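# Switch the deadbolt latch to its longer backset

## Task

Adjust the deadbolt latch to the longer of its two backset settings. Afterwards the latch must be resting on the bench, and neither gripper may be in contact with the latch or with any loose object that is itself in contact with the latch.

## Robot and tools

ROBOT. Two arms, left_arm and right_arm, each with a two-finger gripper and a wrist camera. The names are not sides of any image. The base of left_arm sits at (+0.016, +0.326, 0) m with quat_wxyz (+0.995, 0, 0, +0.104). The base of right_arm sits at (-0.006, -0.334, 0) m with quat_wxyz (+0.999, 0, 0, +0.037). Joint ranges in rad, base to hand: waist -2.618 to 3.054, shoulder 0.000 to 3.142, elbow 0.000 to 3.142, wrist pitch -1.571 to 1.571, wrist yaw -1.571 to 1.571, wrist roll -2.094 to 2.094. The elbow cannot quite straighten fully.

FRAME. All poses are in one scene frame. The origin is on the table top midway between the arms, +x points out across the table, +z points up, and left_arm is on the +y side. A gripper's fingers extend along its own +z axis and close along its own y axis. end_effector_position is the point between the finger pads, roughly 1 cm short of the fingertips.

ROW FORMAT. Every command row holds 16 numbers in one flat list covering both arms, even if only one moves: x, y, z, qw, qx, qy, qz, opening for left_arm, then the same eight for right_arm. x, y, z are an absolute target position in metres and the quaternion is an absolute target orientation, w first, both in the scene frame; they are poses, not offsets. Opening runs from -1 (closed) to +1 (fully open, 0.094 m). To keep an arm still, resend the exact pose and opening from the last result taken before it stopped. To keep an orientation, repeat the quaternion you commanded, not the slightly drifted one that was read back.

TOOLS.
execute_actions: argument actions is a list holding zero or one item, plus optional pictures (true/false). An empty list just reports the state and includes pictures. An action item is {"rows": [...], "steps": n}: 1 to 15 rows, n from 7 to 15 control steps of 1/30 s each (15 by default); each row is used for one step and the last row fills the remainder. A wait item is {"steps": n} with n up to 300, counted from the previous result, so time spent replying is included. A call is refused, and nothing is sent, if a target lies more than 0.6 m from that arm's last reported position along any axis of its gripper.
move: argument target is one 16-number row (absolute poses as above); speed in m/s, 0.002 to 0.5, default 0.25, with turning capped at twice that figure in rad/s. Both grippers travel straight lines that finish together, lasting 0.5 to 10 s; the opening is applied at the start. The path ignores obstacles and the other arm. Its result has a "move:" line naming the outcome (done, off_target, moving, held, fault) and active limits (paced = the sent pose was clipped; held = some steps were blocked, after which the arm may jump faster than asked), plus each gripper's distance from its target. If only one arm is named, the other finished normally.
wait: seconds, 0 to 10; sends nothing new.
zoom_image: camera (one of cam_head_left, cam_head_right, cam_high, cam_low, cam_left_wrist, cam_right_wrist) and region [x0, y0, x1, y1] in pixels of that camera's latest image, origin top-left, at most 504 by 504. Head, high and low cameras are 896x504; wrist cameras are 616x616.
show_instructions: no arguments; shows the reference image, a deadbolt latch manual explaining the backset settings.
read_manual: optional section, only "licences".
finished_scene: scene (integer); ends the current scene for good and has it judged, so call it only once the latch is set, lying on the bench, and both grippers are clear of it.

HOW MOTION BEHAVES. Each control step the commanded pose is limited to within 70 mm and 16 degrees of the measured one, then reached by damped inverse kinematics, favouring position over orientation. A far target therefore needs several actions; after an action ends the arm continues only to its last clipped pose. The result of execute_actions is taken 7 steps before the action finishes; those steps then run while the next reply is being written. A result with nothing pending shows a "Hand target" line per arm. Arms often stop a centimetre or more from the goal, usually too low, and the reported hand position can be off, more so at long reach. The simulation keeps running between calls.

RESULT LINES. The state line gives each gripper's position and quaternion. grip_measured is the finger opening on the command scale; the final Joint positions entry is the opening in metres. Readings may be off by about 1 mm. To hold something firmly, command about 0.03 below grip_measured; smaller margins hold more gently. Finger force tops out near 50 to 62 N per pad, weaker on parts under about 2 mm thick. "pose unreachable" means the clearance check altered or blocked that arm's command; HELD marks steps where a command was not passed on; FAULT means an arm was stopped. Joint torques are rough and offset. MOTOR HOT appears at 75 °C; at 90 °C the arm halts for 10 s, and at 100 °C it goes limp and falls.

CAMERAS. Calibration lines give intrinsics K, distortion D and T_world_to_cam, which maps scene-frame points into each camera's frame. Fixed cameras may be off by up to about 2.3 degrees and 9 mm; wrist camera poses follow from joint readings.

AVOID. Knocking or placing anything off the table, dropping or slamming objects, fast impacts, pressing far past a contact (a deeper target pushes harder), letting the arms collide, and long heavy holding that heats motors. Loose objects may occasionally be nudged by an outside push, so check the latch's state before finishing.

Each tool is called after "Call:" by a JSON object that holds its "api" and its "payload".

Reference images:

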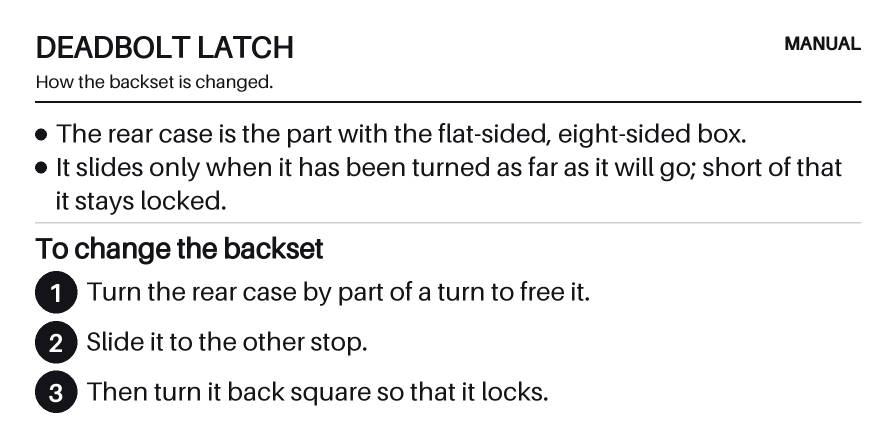

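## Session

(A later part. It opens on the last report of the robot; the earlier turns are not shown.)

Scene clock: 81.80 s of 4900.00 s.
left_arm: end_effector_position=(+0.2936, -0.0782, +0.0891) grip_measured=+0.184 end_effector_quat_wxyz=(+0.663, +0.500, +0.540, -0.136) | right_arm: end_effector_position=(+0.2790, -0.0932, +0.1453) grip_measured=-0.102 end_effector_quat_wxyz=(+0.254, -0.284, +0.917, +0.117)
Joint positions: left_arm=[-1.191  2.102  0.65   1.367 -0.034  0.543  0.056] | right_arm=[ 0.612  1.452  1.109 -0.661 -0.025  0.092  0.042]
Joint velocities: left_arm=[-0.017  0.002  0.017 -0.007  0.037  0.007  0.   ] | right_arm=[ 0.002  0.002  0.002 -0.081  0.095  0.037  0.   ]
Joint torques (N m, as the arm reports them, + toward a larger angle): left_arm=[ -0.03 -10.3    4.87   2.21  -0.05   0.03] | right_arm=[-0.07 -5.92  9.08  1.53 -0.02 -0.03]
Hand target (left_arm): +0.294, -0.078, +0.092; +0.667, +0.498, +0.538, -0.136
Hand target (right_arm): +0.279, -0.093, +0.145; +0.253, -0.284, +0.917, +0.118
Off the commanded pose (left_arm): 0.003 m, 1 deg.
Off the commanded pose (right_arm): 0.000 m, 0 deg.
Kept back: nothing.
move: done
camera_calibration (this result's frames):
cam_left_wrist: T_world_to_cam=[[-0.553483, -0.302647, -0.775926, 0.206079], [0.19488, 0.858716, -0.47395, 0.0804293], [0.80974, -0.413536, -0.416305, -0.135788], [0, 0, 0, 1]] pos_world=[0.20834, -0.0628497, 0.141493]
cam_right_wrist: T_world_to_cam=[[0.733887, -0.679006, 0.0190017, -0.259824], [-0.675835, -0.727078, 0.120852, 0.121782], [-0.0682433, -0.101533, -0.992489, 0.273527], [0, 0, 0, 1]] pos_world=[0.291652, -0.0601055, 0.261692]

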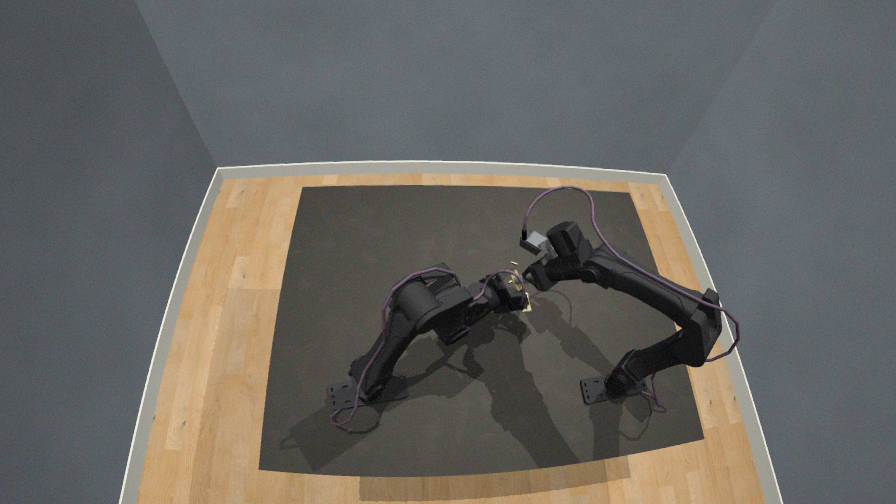

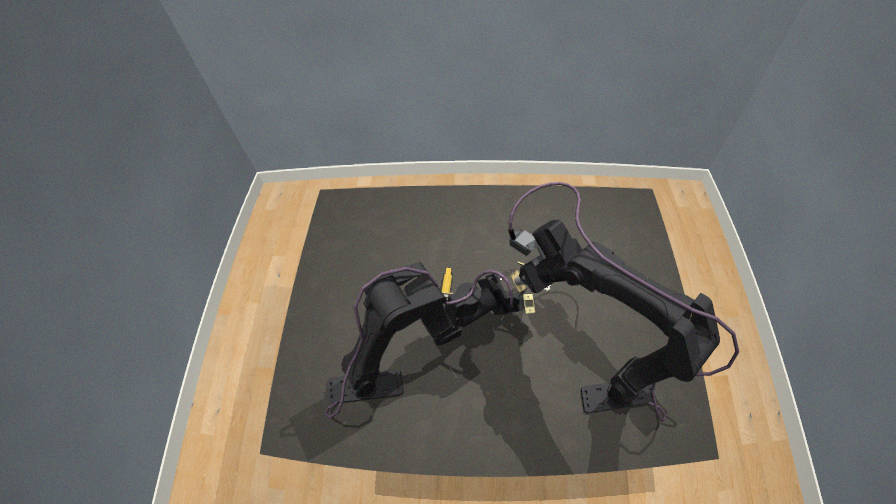

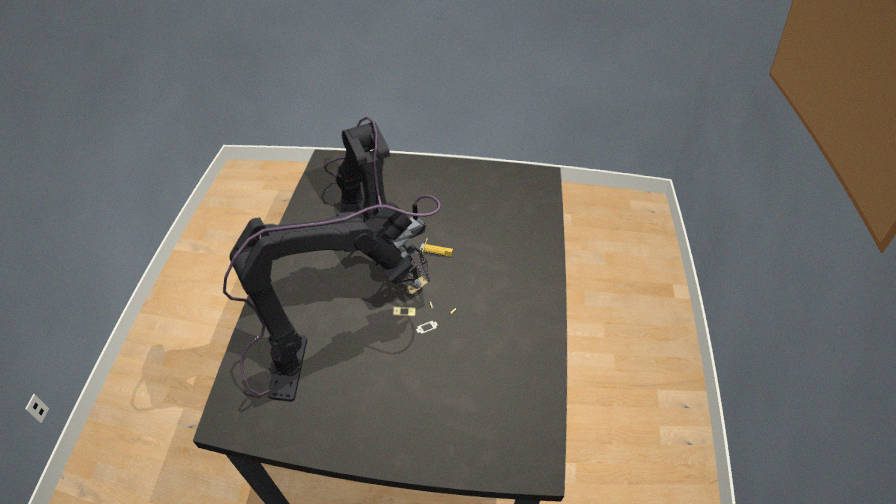

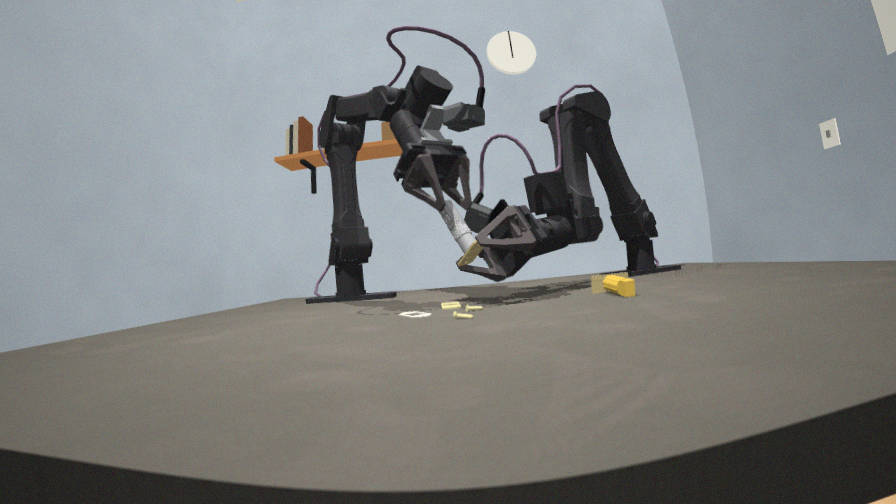

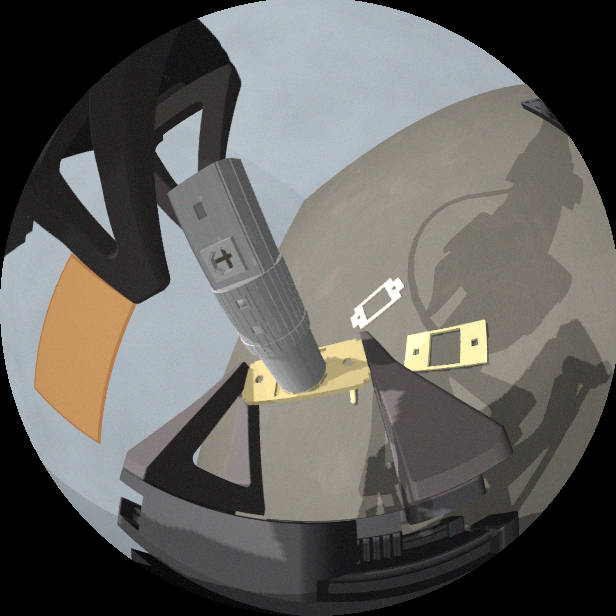

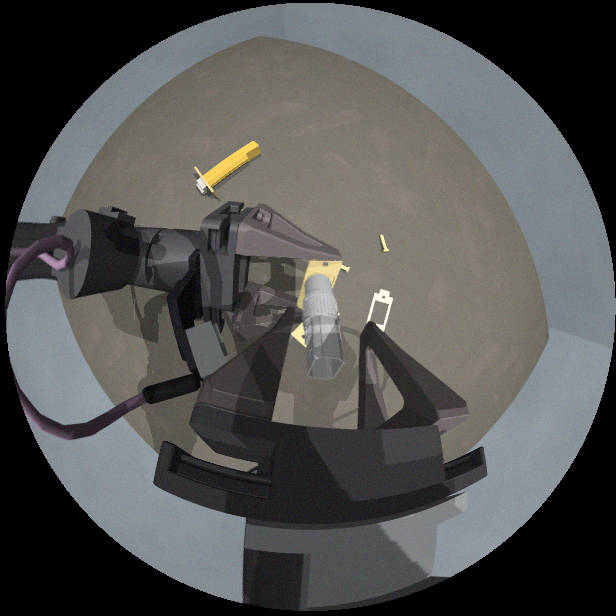

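Call:
{"api": "move", "payload": {"target": [0.2938, -0.0783, 0.0918, 0.667, 0.498, 0.538, -0.136, 0.10, 0.2617, -0.1025, 0.1269, 0.253, -0.284, 0.917, 0.118, -0.1], "speed": 0.05}}

Scene clock: 82.90 s of 4900.00 s.
left_arm: end_effector_position=(+0.2936, -0.0782, +0.0890) grip_measured=+0.184 end_effector_quat_wxyz=(+0.663, +0.501, +0.540, -0.136) | right_arm: end_effector_position=(+0.2645, -0.1019, +0.1254) grip_measured=-0.102 end_effector_quat_wxyz=(+0.246, -0.285, +0.919, +0.116)
Joint positions: left_arm=[-1.191  2.102  0.65   1.367 -0.034  0.543  0.056] | right_arm=[ 0.619  1.409  1.001 -0.612 -0.025  0.098  0.042]
Joint velocities: left_arm=[-0.007  0.002  0.002 -0.037 -0.037  0.051 -0.001] | right_arm=[-0.002  0.022  0.012  0.066 -0.037 -0.081  0.001]
Joint torques (N m, as the arm reports them, + toward a larger angle): left_arm=[ -0.02 -10.23   4.89   2.2   -0.05   0.02] | right_arm=[ 0.46 -7.31  7.    1.61  0.06  0.04]
Hand target (left_arm): +0.294, -0.078, +0.092; +0.667, +0.498, +0.538, -0.136
Hand target (right_arm): +0.262, -0.102, +0.127; +0.253, -0.284, +0.917, +0.118
Off the commanded pose (left_arm): 0.003 m, 1 deg.
Off the commanded pose (right_arm): 0.003 m, 1 deg.
Kept back: nothing.
move: done
camera_calibration (this result's frames):
cam_left_wrist: T_world_to_cam=[[-0.553647, -0.3024, -0.775905, 0.206071], [0.19478, 0.858866, -0.473719, 0.0804002], [0.809652, -0.413404, -0.416607, -0.135757], [0, 0, 0, 1]] pos_world=[0.208347, -0.0628596, 0.141421]
cam_right_wrist: T_world_to_cam=[[0.735705, -0.677157, 0.0140506, -0.254388], [-0.672338, -0.727648, 0.13598, 0.105191], [-0.0818556, -0.109487, -0.990612, 0.254516], [0, 0, 0, 1]] pos_world=[0.278712, -0.0678522, 0.241398]

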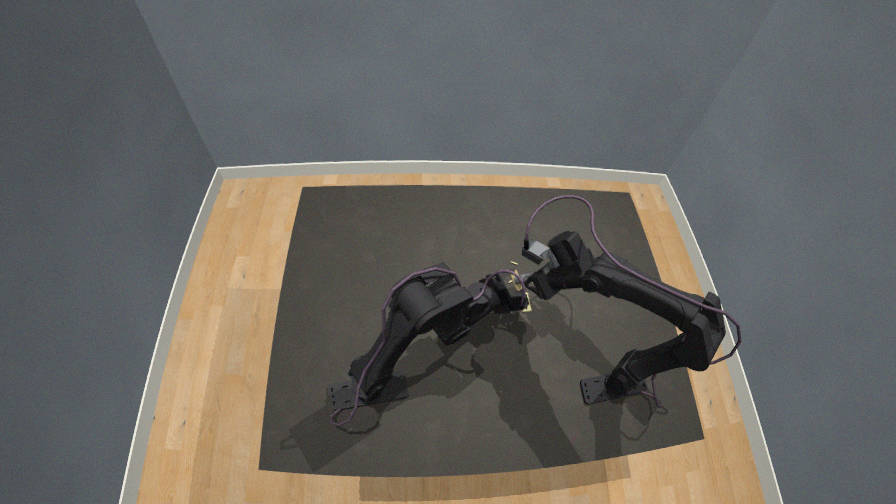

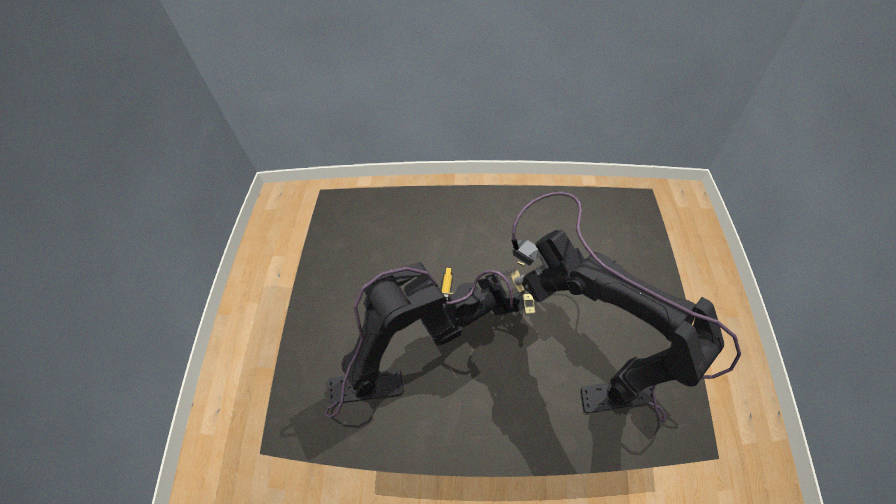

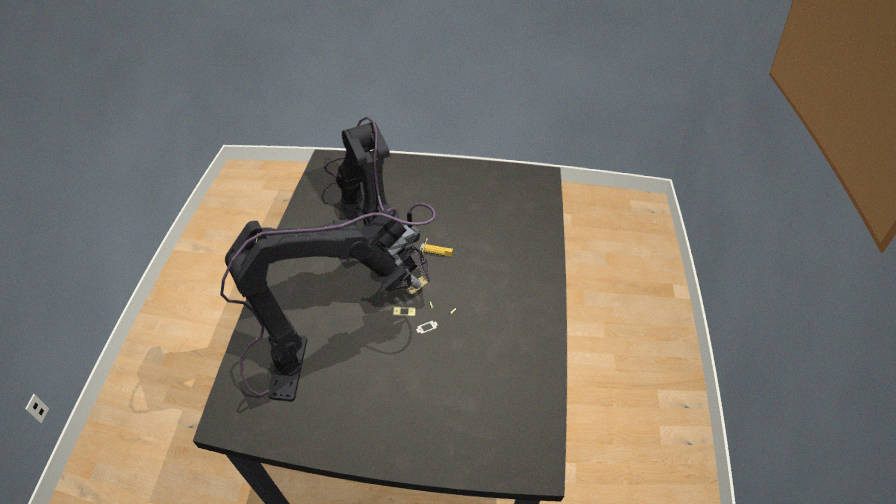

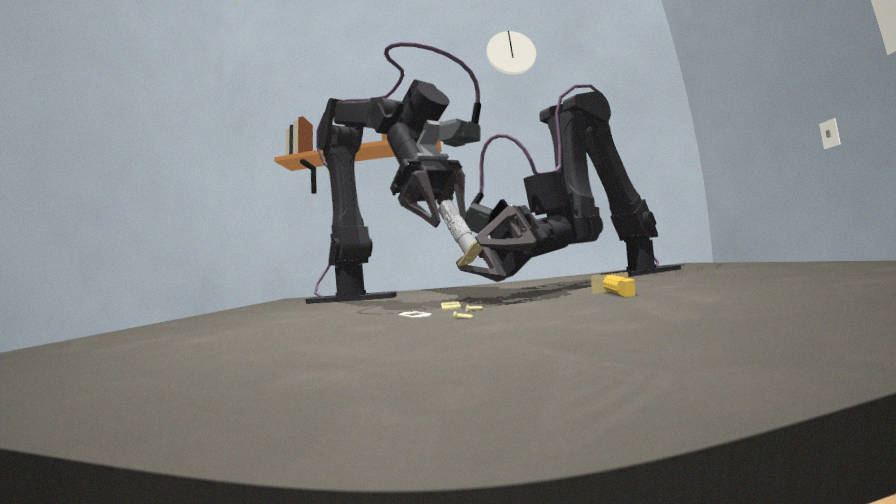

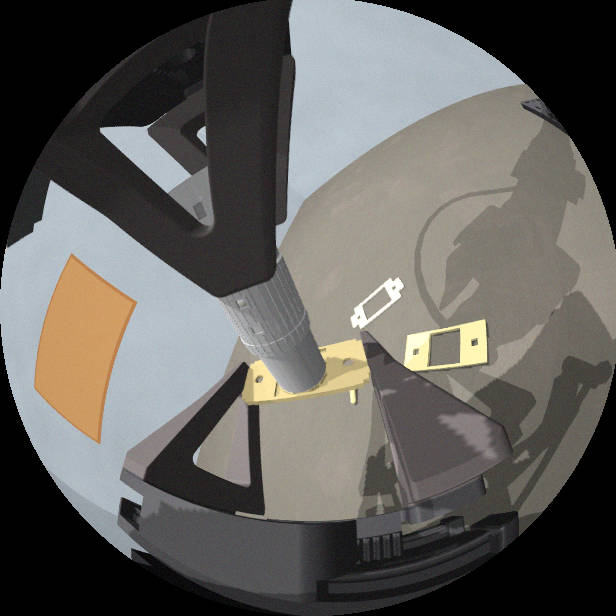

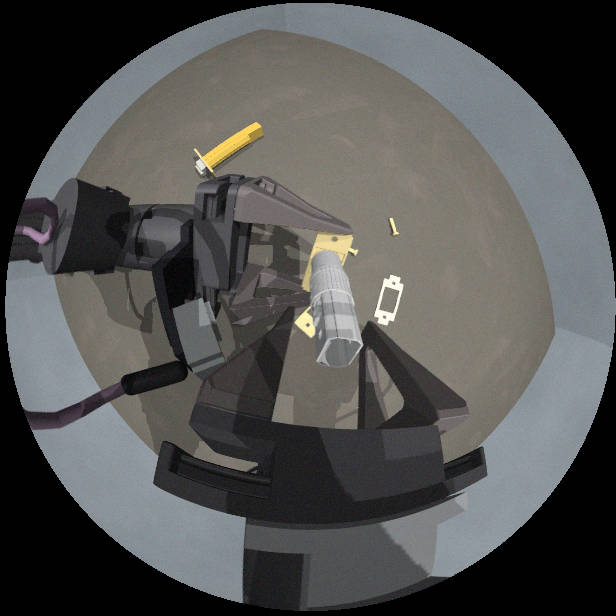

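Call:
{"api": "move", "payload": {"target": [0.2938, -0.0783, 0.0918, 0.667, 0.498, 0.538, -0.136, 0.10, 0.2645, -0.1019, 0.1254, 0.246, -0.285, 0.919, 0.116, -0.75], "speed": 0.05}}

Scene clock: 83.87 s of 4900.00 s.
left_arm: end_effector_position=(+0.2935, -0.0782, +0.0889) grip_measured=+0.184 end_effector_quat_wxyz=(+0.663, +0.501, +0.540, -0.136) | right_arm: end_effector_position=(+0.2653, -0.1012, +0.1261) grip_measured=-0.596 end_effector_quat_wxyz=(+0.249, -0.285, +0.918, +0.117)
Joint positions: left_arm=[-1.191  2.102  0.65   1.366 -0.033  0.543  0.056] | right_arm=[ 0.619  1.409  1.001 -0.607 -0.025  0.098  0.019]
Joint velocities: left_arm=[-0.007  0.007 -0.017 -0.007 -0.022 -0.022  0.001] | right_arm=[-0.002 -0.032 -0.007 -0.022 -0.022  0.051  0.   ]
Joint torques (N m, as the arm reports them, + toward a larger angle): left_arm=[ -0.03 -10.28   4.89   2.22  -0.04   0.02] | right_arm=[-0.06 -5.5   8.97  1.49  0.    0.  ]
Hand target (left_arm): +0.294, -0.078, +0.092; +0.667, +0.498, +0.538, -0.136
Hand target (right_arm): +0.264, -0.102, +0.125; +0.246, -0.285, +0.919, +0.116
Off the commanded pose (left_arm): 0.003 m, 1 deg.
Off the commanded pose (right_arm): 0.001 m, 0 deg.
Kept back: nothing.
move: done
camera_calibration (this result's frames):
cam_left_wrist: T_world_to_cam=[[-0.553947, -0.301958, -0.775864, 0.206074], [0.194994, 0.858934, -0.473508, 0.0803191], [0.809395, -0.413587, -0.416924, -0.135673], [0, 0, 0, 1]] pos_world=[0.208305, -0.0628757, 0.141352]
cam_right_wrist: T_world_to_cam=[[0.735432, -0.677443, 0.0145138, -0.254552], [-0.673066, -0.727872, 0.131091, 0.10692], [-0.0782424, -0.106177, -0.991264, 0.254756], [0, 0, 0, 1]] pos_world=[0.279103, -0.0675717, 0.242208]

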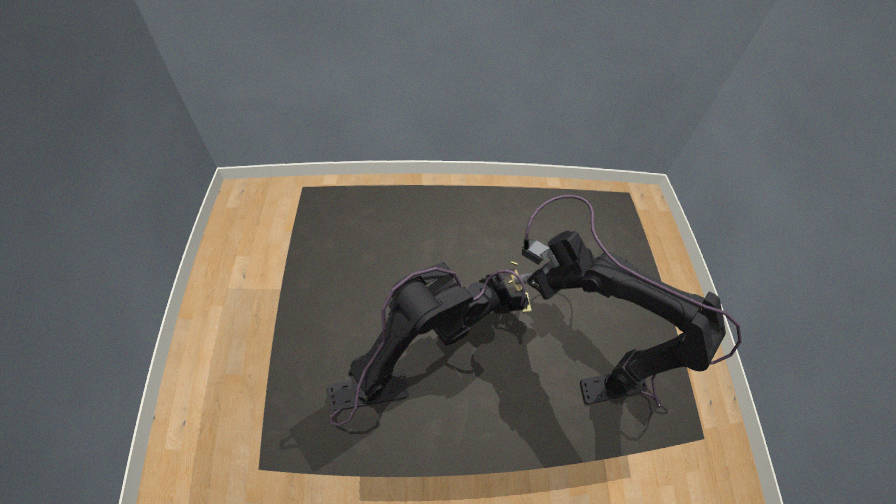

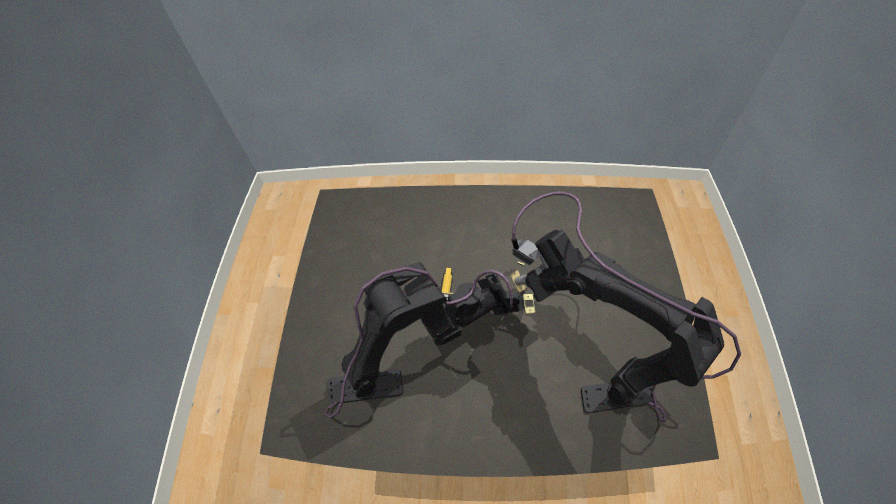

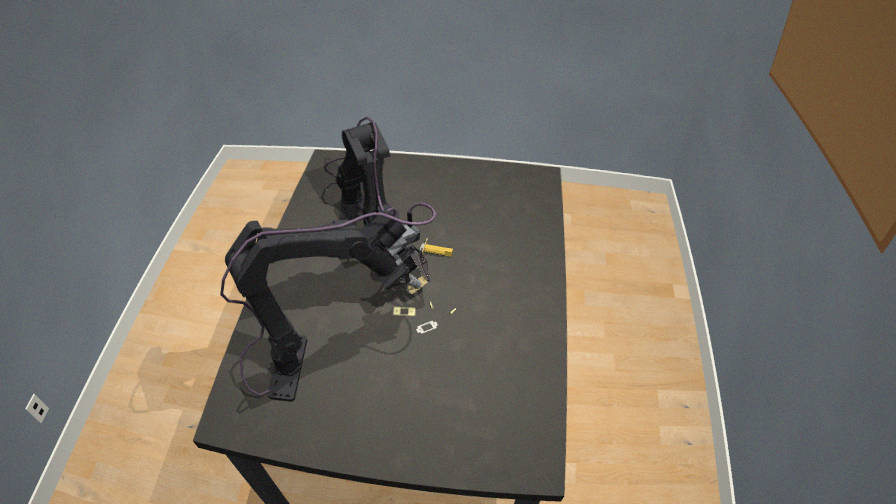

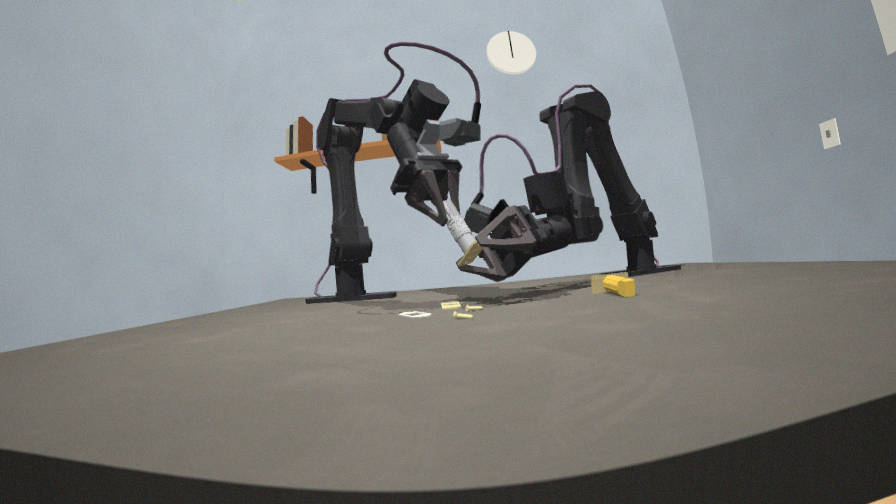

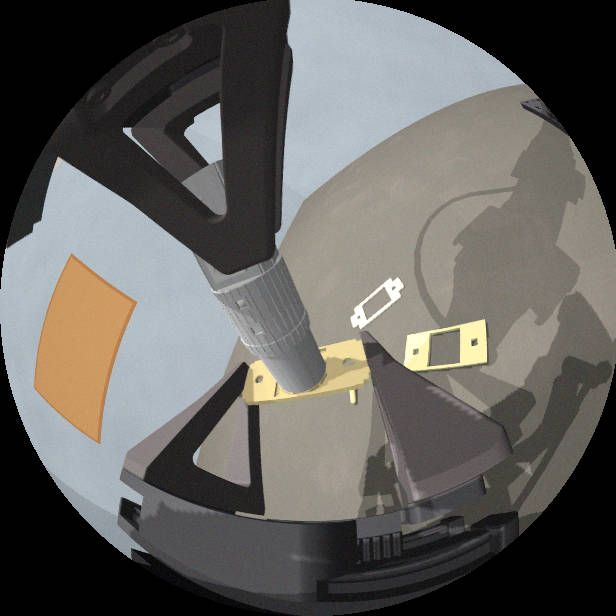

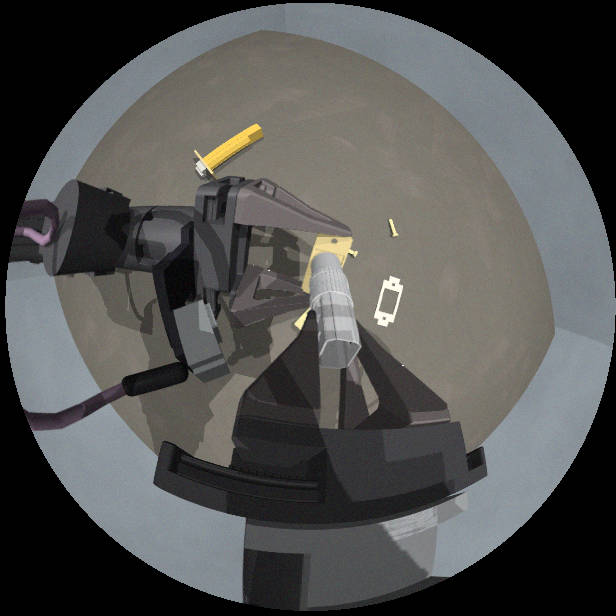

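Call:
{"api": "move", "payload": {"target": [0.2938, -0.0783, 0.0918, 0.667, 0.498, 0.538, -0.136, 0.10, 0.2653, -0.1012, 0.1261, 0.2102, -0.0377, 0.9605, 0.1775, -0.75], "speed": 0.1}}

Scene clock: 87.80 s of 4900.00 s.
left_arm: end_effector_position=(+0.2935, -0.0782, +0.0889) grip_measured=+0.184 end_effector_quat_wxyz=(+0.663, +0.501, +0.540, -0.135) | right_arm: end_effector_position=(+0.2644, -0.0995, +0.1264) grip_measured=-0.596 end_effector_quat_wxyz=(+0.208, -0.043, +0.960, +0.181)
Joint positions: left_arm=[-1.191  2.102  0.65   1.366 -0.033  0.544  0.056] | right_arm=[ 0.619  1.409  1.001 -0.605 -0.036  0.612  0.019]
Joint velocities: left_arm=[ 0.002  0.002  0.002 -0.007 -0.095  0.007 -0.001] | right_arm=[ 0.002  0.002 -0.002 -0.066 -0.125 -0.022  0.   ]
Joint torques (N m, as the arm reports them, + toward a larger angle): left_arm=[ -0.03 -10.29   4.86   2.23  -0.05   0.01] | right_arm=[ 0.04 -5.63  8.86  1.54  0.09  0.06]
Hand target (left_arm): +0.294, -0.078, +0.092; +0.667, +0.498, +0.538, -0.136
Hand target (right_arm): +0.265, -0.101, +0.126; +0.210, -0.038, +0.961, +0.178
Off the commanded pose (left_arm): 0.003 m, 1 deg.
Off the commanded pose (right_arm): 0.002 m, 1 deg.
Kept back: nothing.
move: done
camera_calibration (this result's frames):
cam_left_wrist: T_world_to_cam=[[-0.552796, -0.301009, -0.777052, 0.205916], [0.195864, 0.859425, -0.472256, 0.0799907], [0.809972, -0.413257, -0.41613, -0.135887], [0, 0, 0, 1]] pos_world=[0.208227, -0.0629198, 0.141237]
cam_right_wrist: T_world_to_cam=[[0.36572, -0.893933, -0.2591, -0.141866], [-0.895804, -0.413624, 0.162637, 0.19366], [-0.252556, 0.172623, -0.952059, 0.324027], [0, 0, 0, 1]] pos_world=[0.307199, -0.102651, 0.240239]

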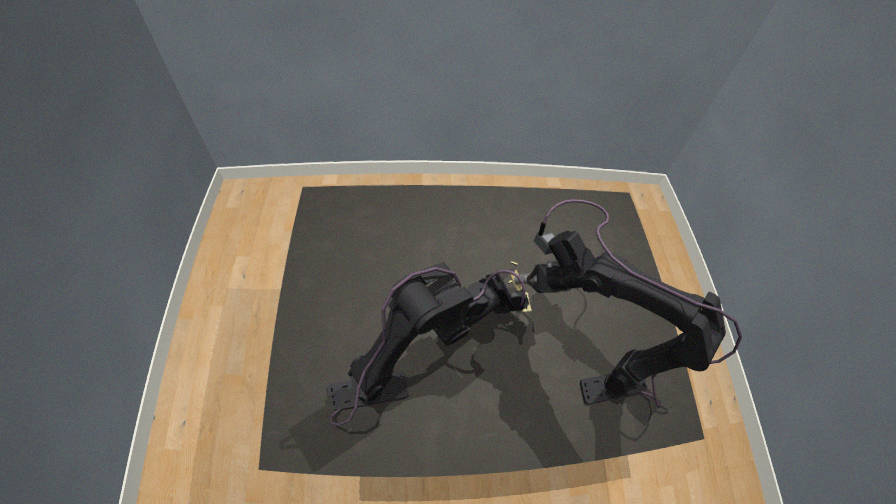

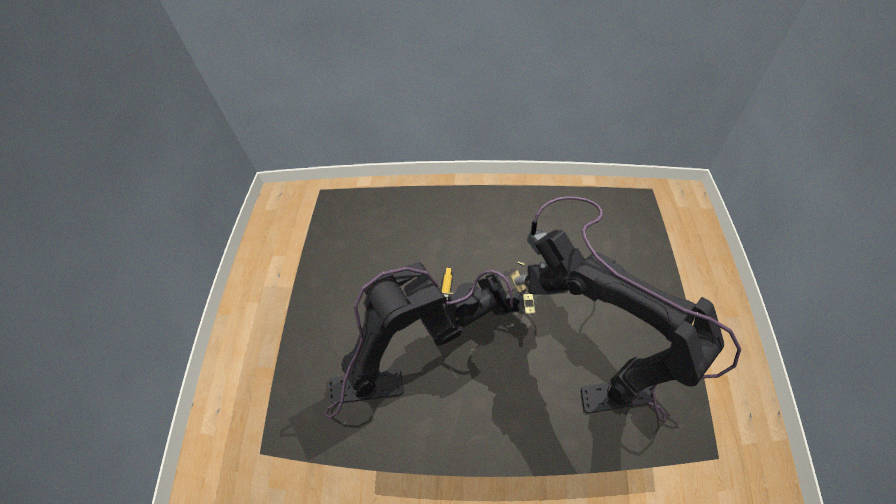

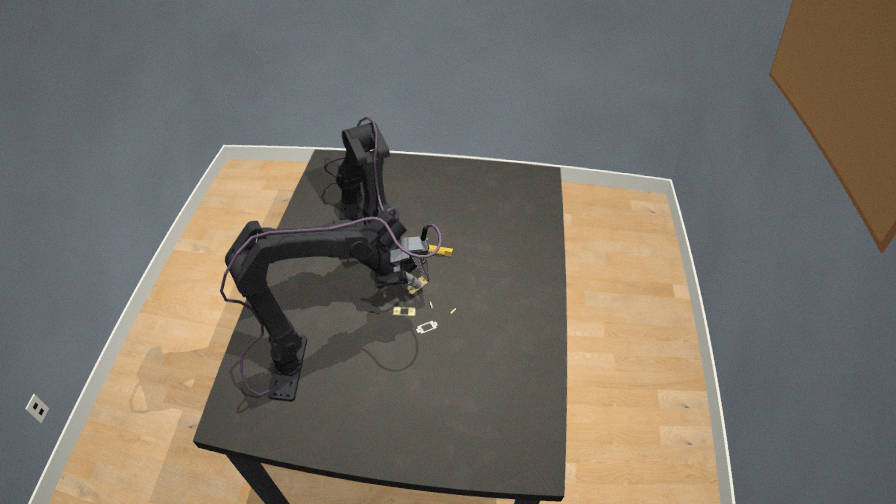

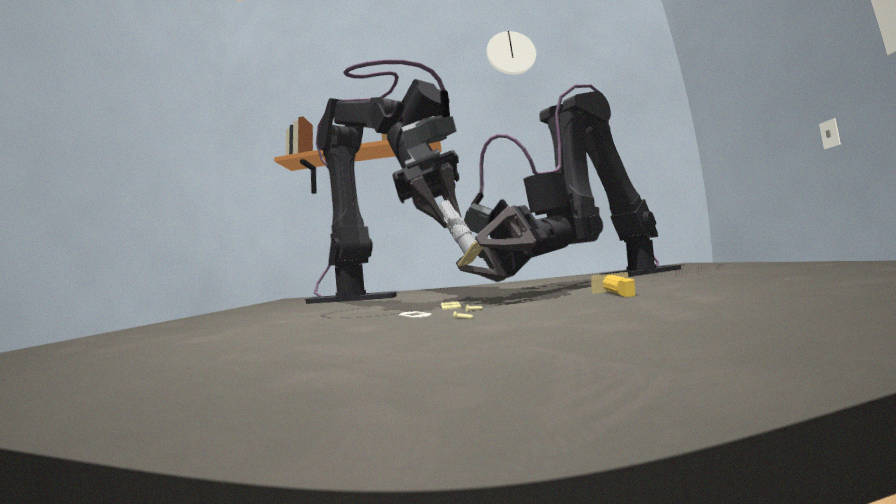

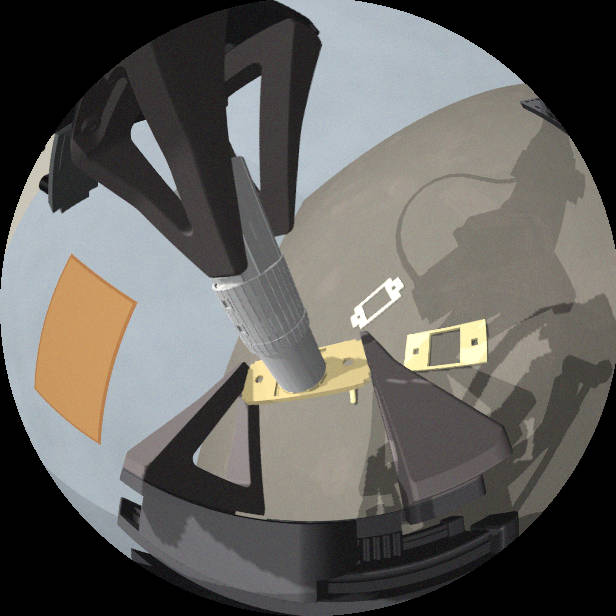

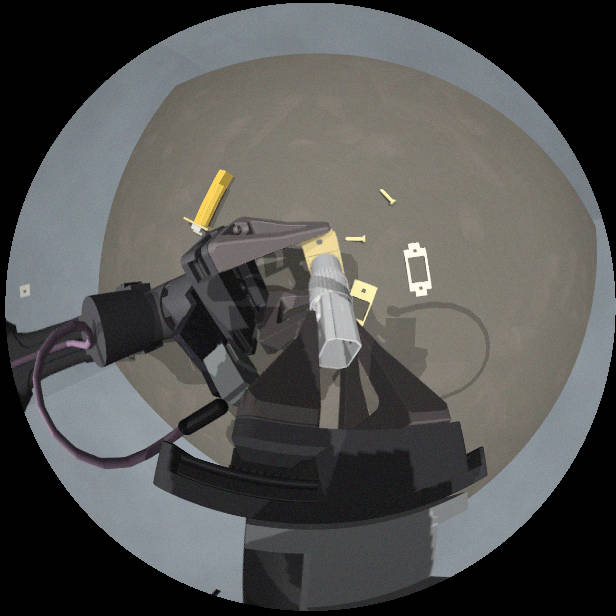

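Call:
{"api": "move", "payload": {"target": [0.2938, -0.0783, 0.0918, 0.667, 0.498, 0.538, -0.136, 0.10, 0.2653, -0.1012, 0.1261, 0.1571, 0.2122, 0.9375, 0.2258, -0.75], "speed": 0.1}}

Scene clock: 91.83 s of 4900.00 s.
left_arm: end_effector_position=(+0.2916, -0.0794, +0.0873) grip_measured=+0.184 end_effector_quat_wxyz=(+0.660, +0.509, +0.536, -0.136) | right_arm: end_effector_position=(+0.2627, -0.0986, +0.1260) grip_measured=-0.597 end_effector_quat_wxyz=(+0.154, +0.185, +0.944, +0.227)
Joint positions: left_arm=[-1.191  2.102  0.65   1.36  -0.021  0.555  0.056] | right_arm=[ 0.619  1.409  1.001 -0.608 -0.046  1.092  0.019]
Joint velocities: left_arm=[-0.007 -0.012  0.002  0.037 -0.007  0.051  0.001] | right_arm=[ 0.002 -0.007  0.017 -0.007  0.022  0.022 -0.   ]
Joint torques (N m, as the arm reports them, + toward a larger angle): left_arm=[  0.04 -10.35   4.87   2.28  -0.18  -0.09] | right_arm=[ 0.03 -5.64  8.8   1.57  0.2   0.38]
Hand target (left_arm): +0.294, -0.078, +0.092; +0.667, +0.498, +0.538, -0.136
Hand target (right_arm): +0.265, -0.101, +0.126; +0.157, +0.212, +0.938, +0.226
Off the commanded pose (left_arm): 0.005 m, 1 deg.
Off the commanded pose (right_arm): 0.004 m, 3 deg.
Kept back: nothing.
move: off_target (right_arm)
camera_calibration (this result's frames):
cam_left_wrist: T_world_to_cam=[[-0.553494, -0.285037, -0.782558, 0.205205], [0.209416, 0.861793, -0.462015, 0.0759553], [0.806095, -0.419603, -0.417307, -0.134763], [0, 0, 0, 1]] pos_world=[0.206306, -0.0635137, 0.13944]
cam_right_wrist: T_world_to_cam=[[-0.0667909, -0.887185, -0.456554, -0.00141298], [-0.953814, -0.0775423, 0.290218, 0.224847], [-0.292879, 0.454852, -0.84103, 0.347504], [0, 0, 0, 1]] pos_world=[0.316144, -0.141881, 0.226362]

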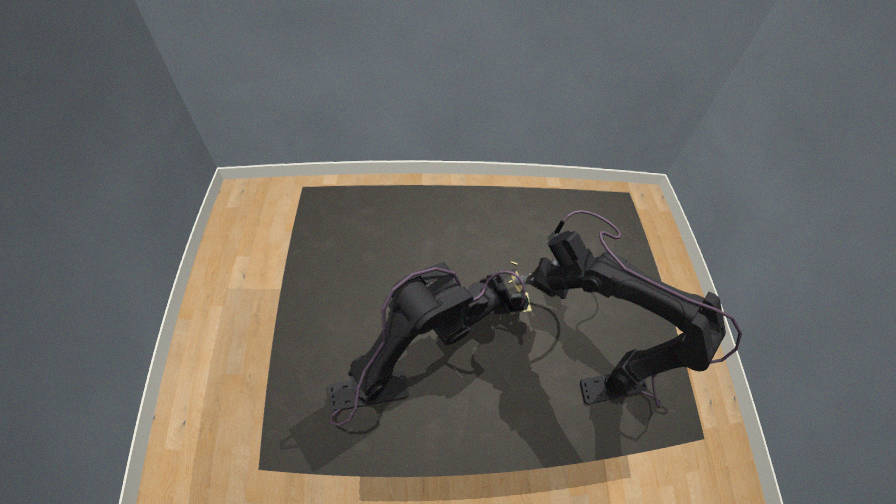

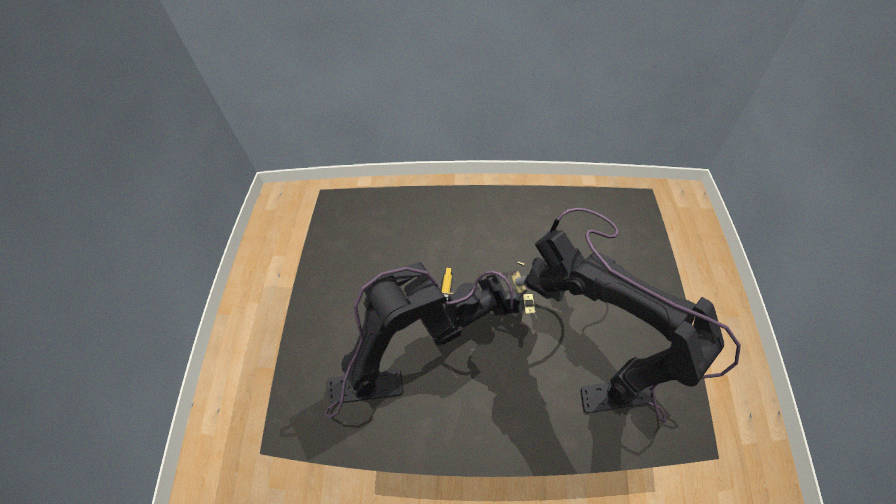

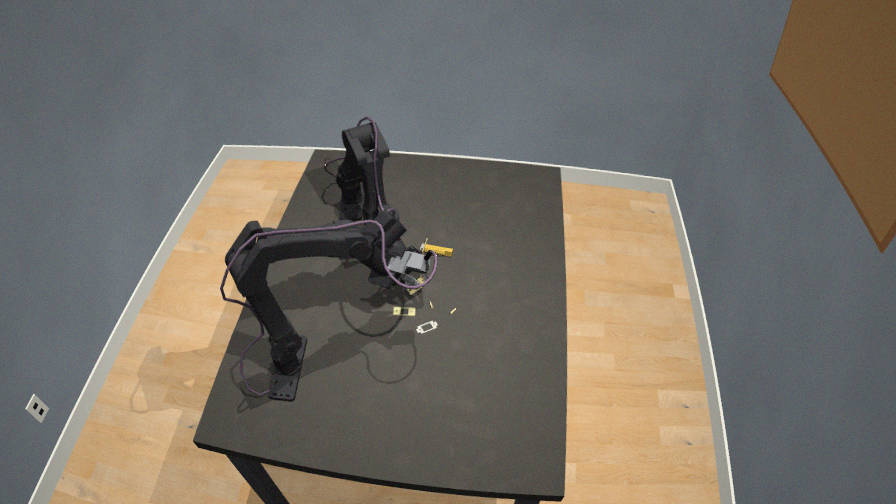

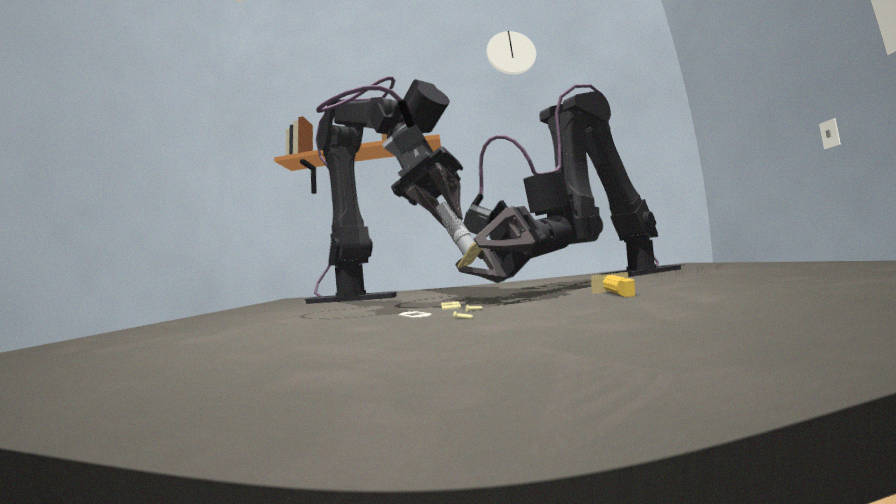

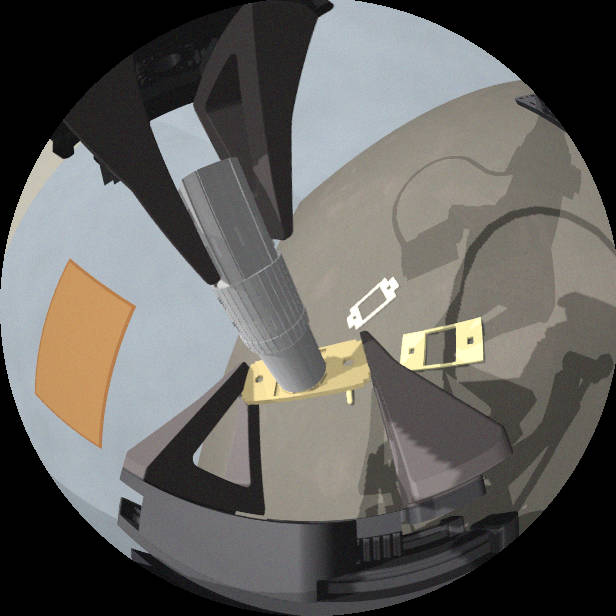

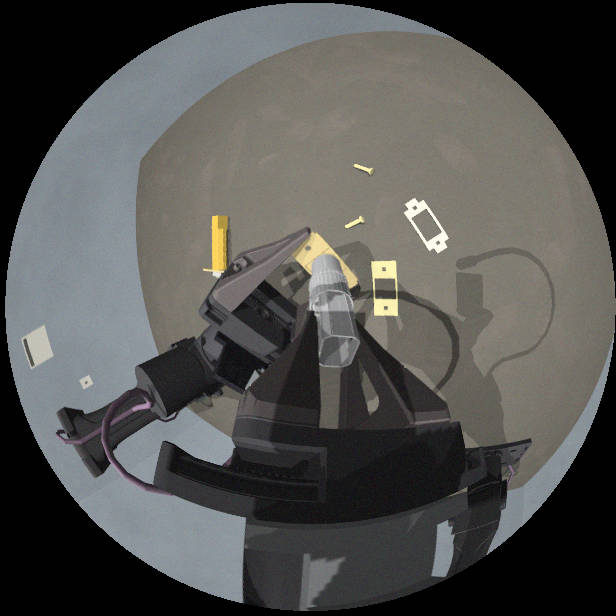

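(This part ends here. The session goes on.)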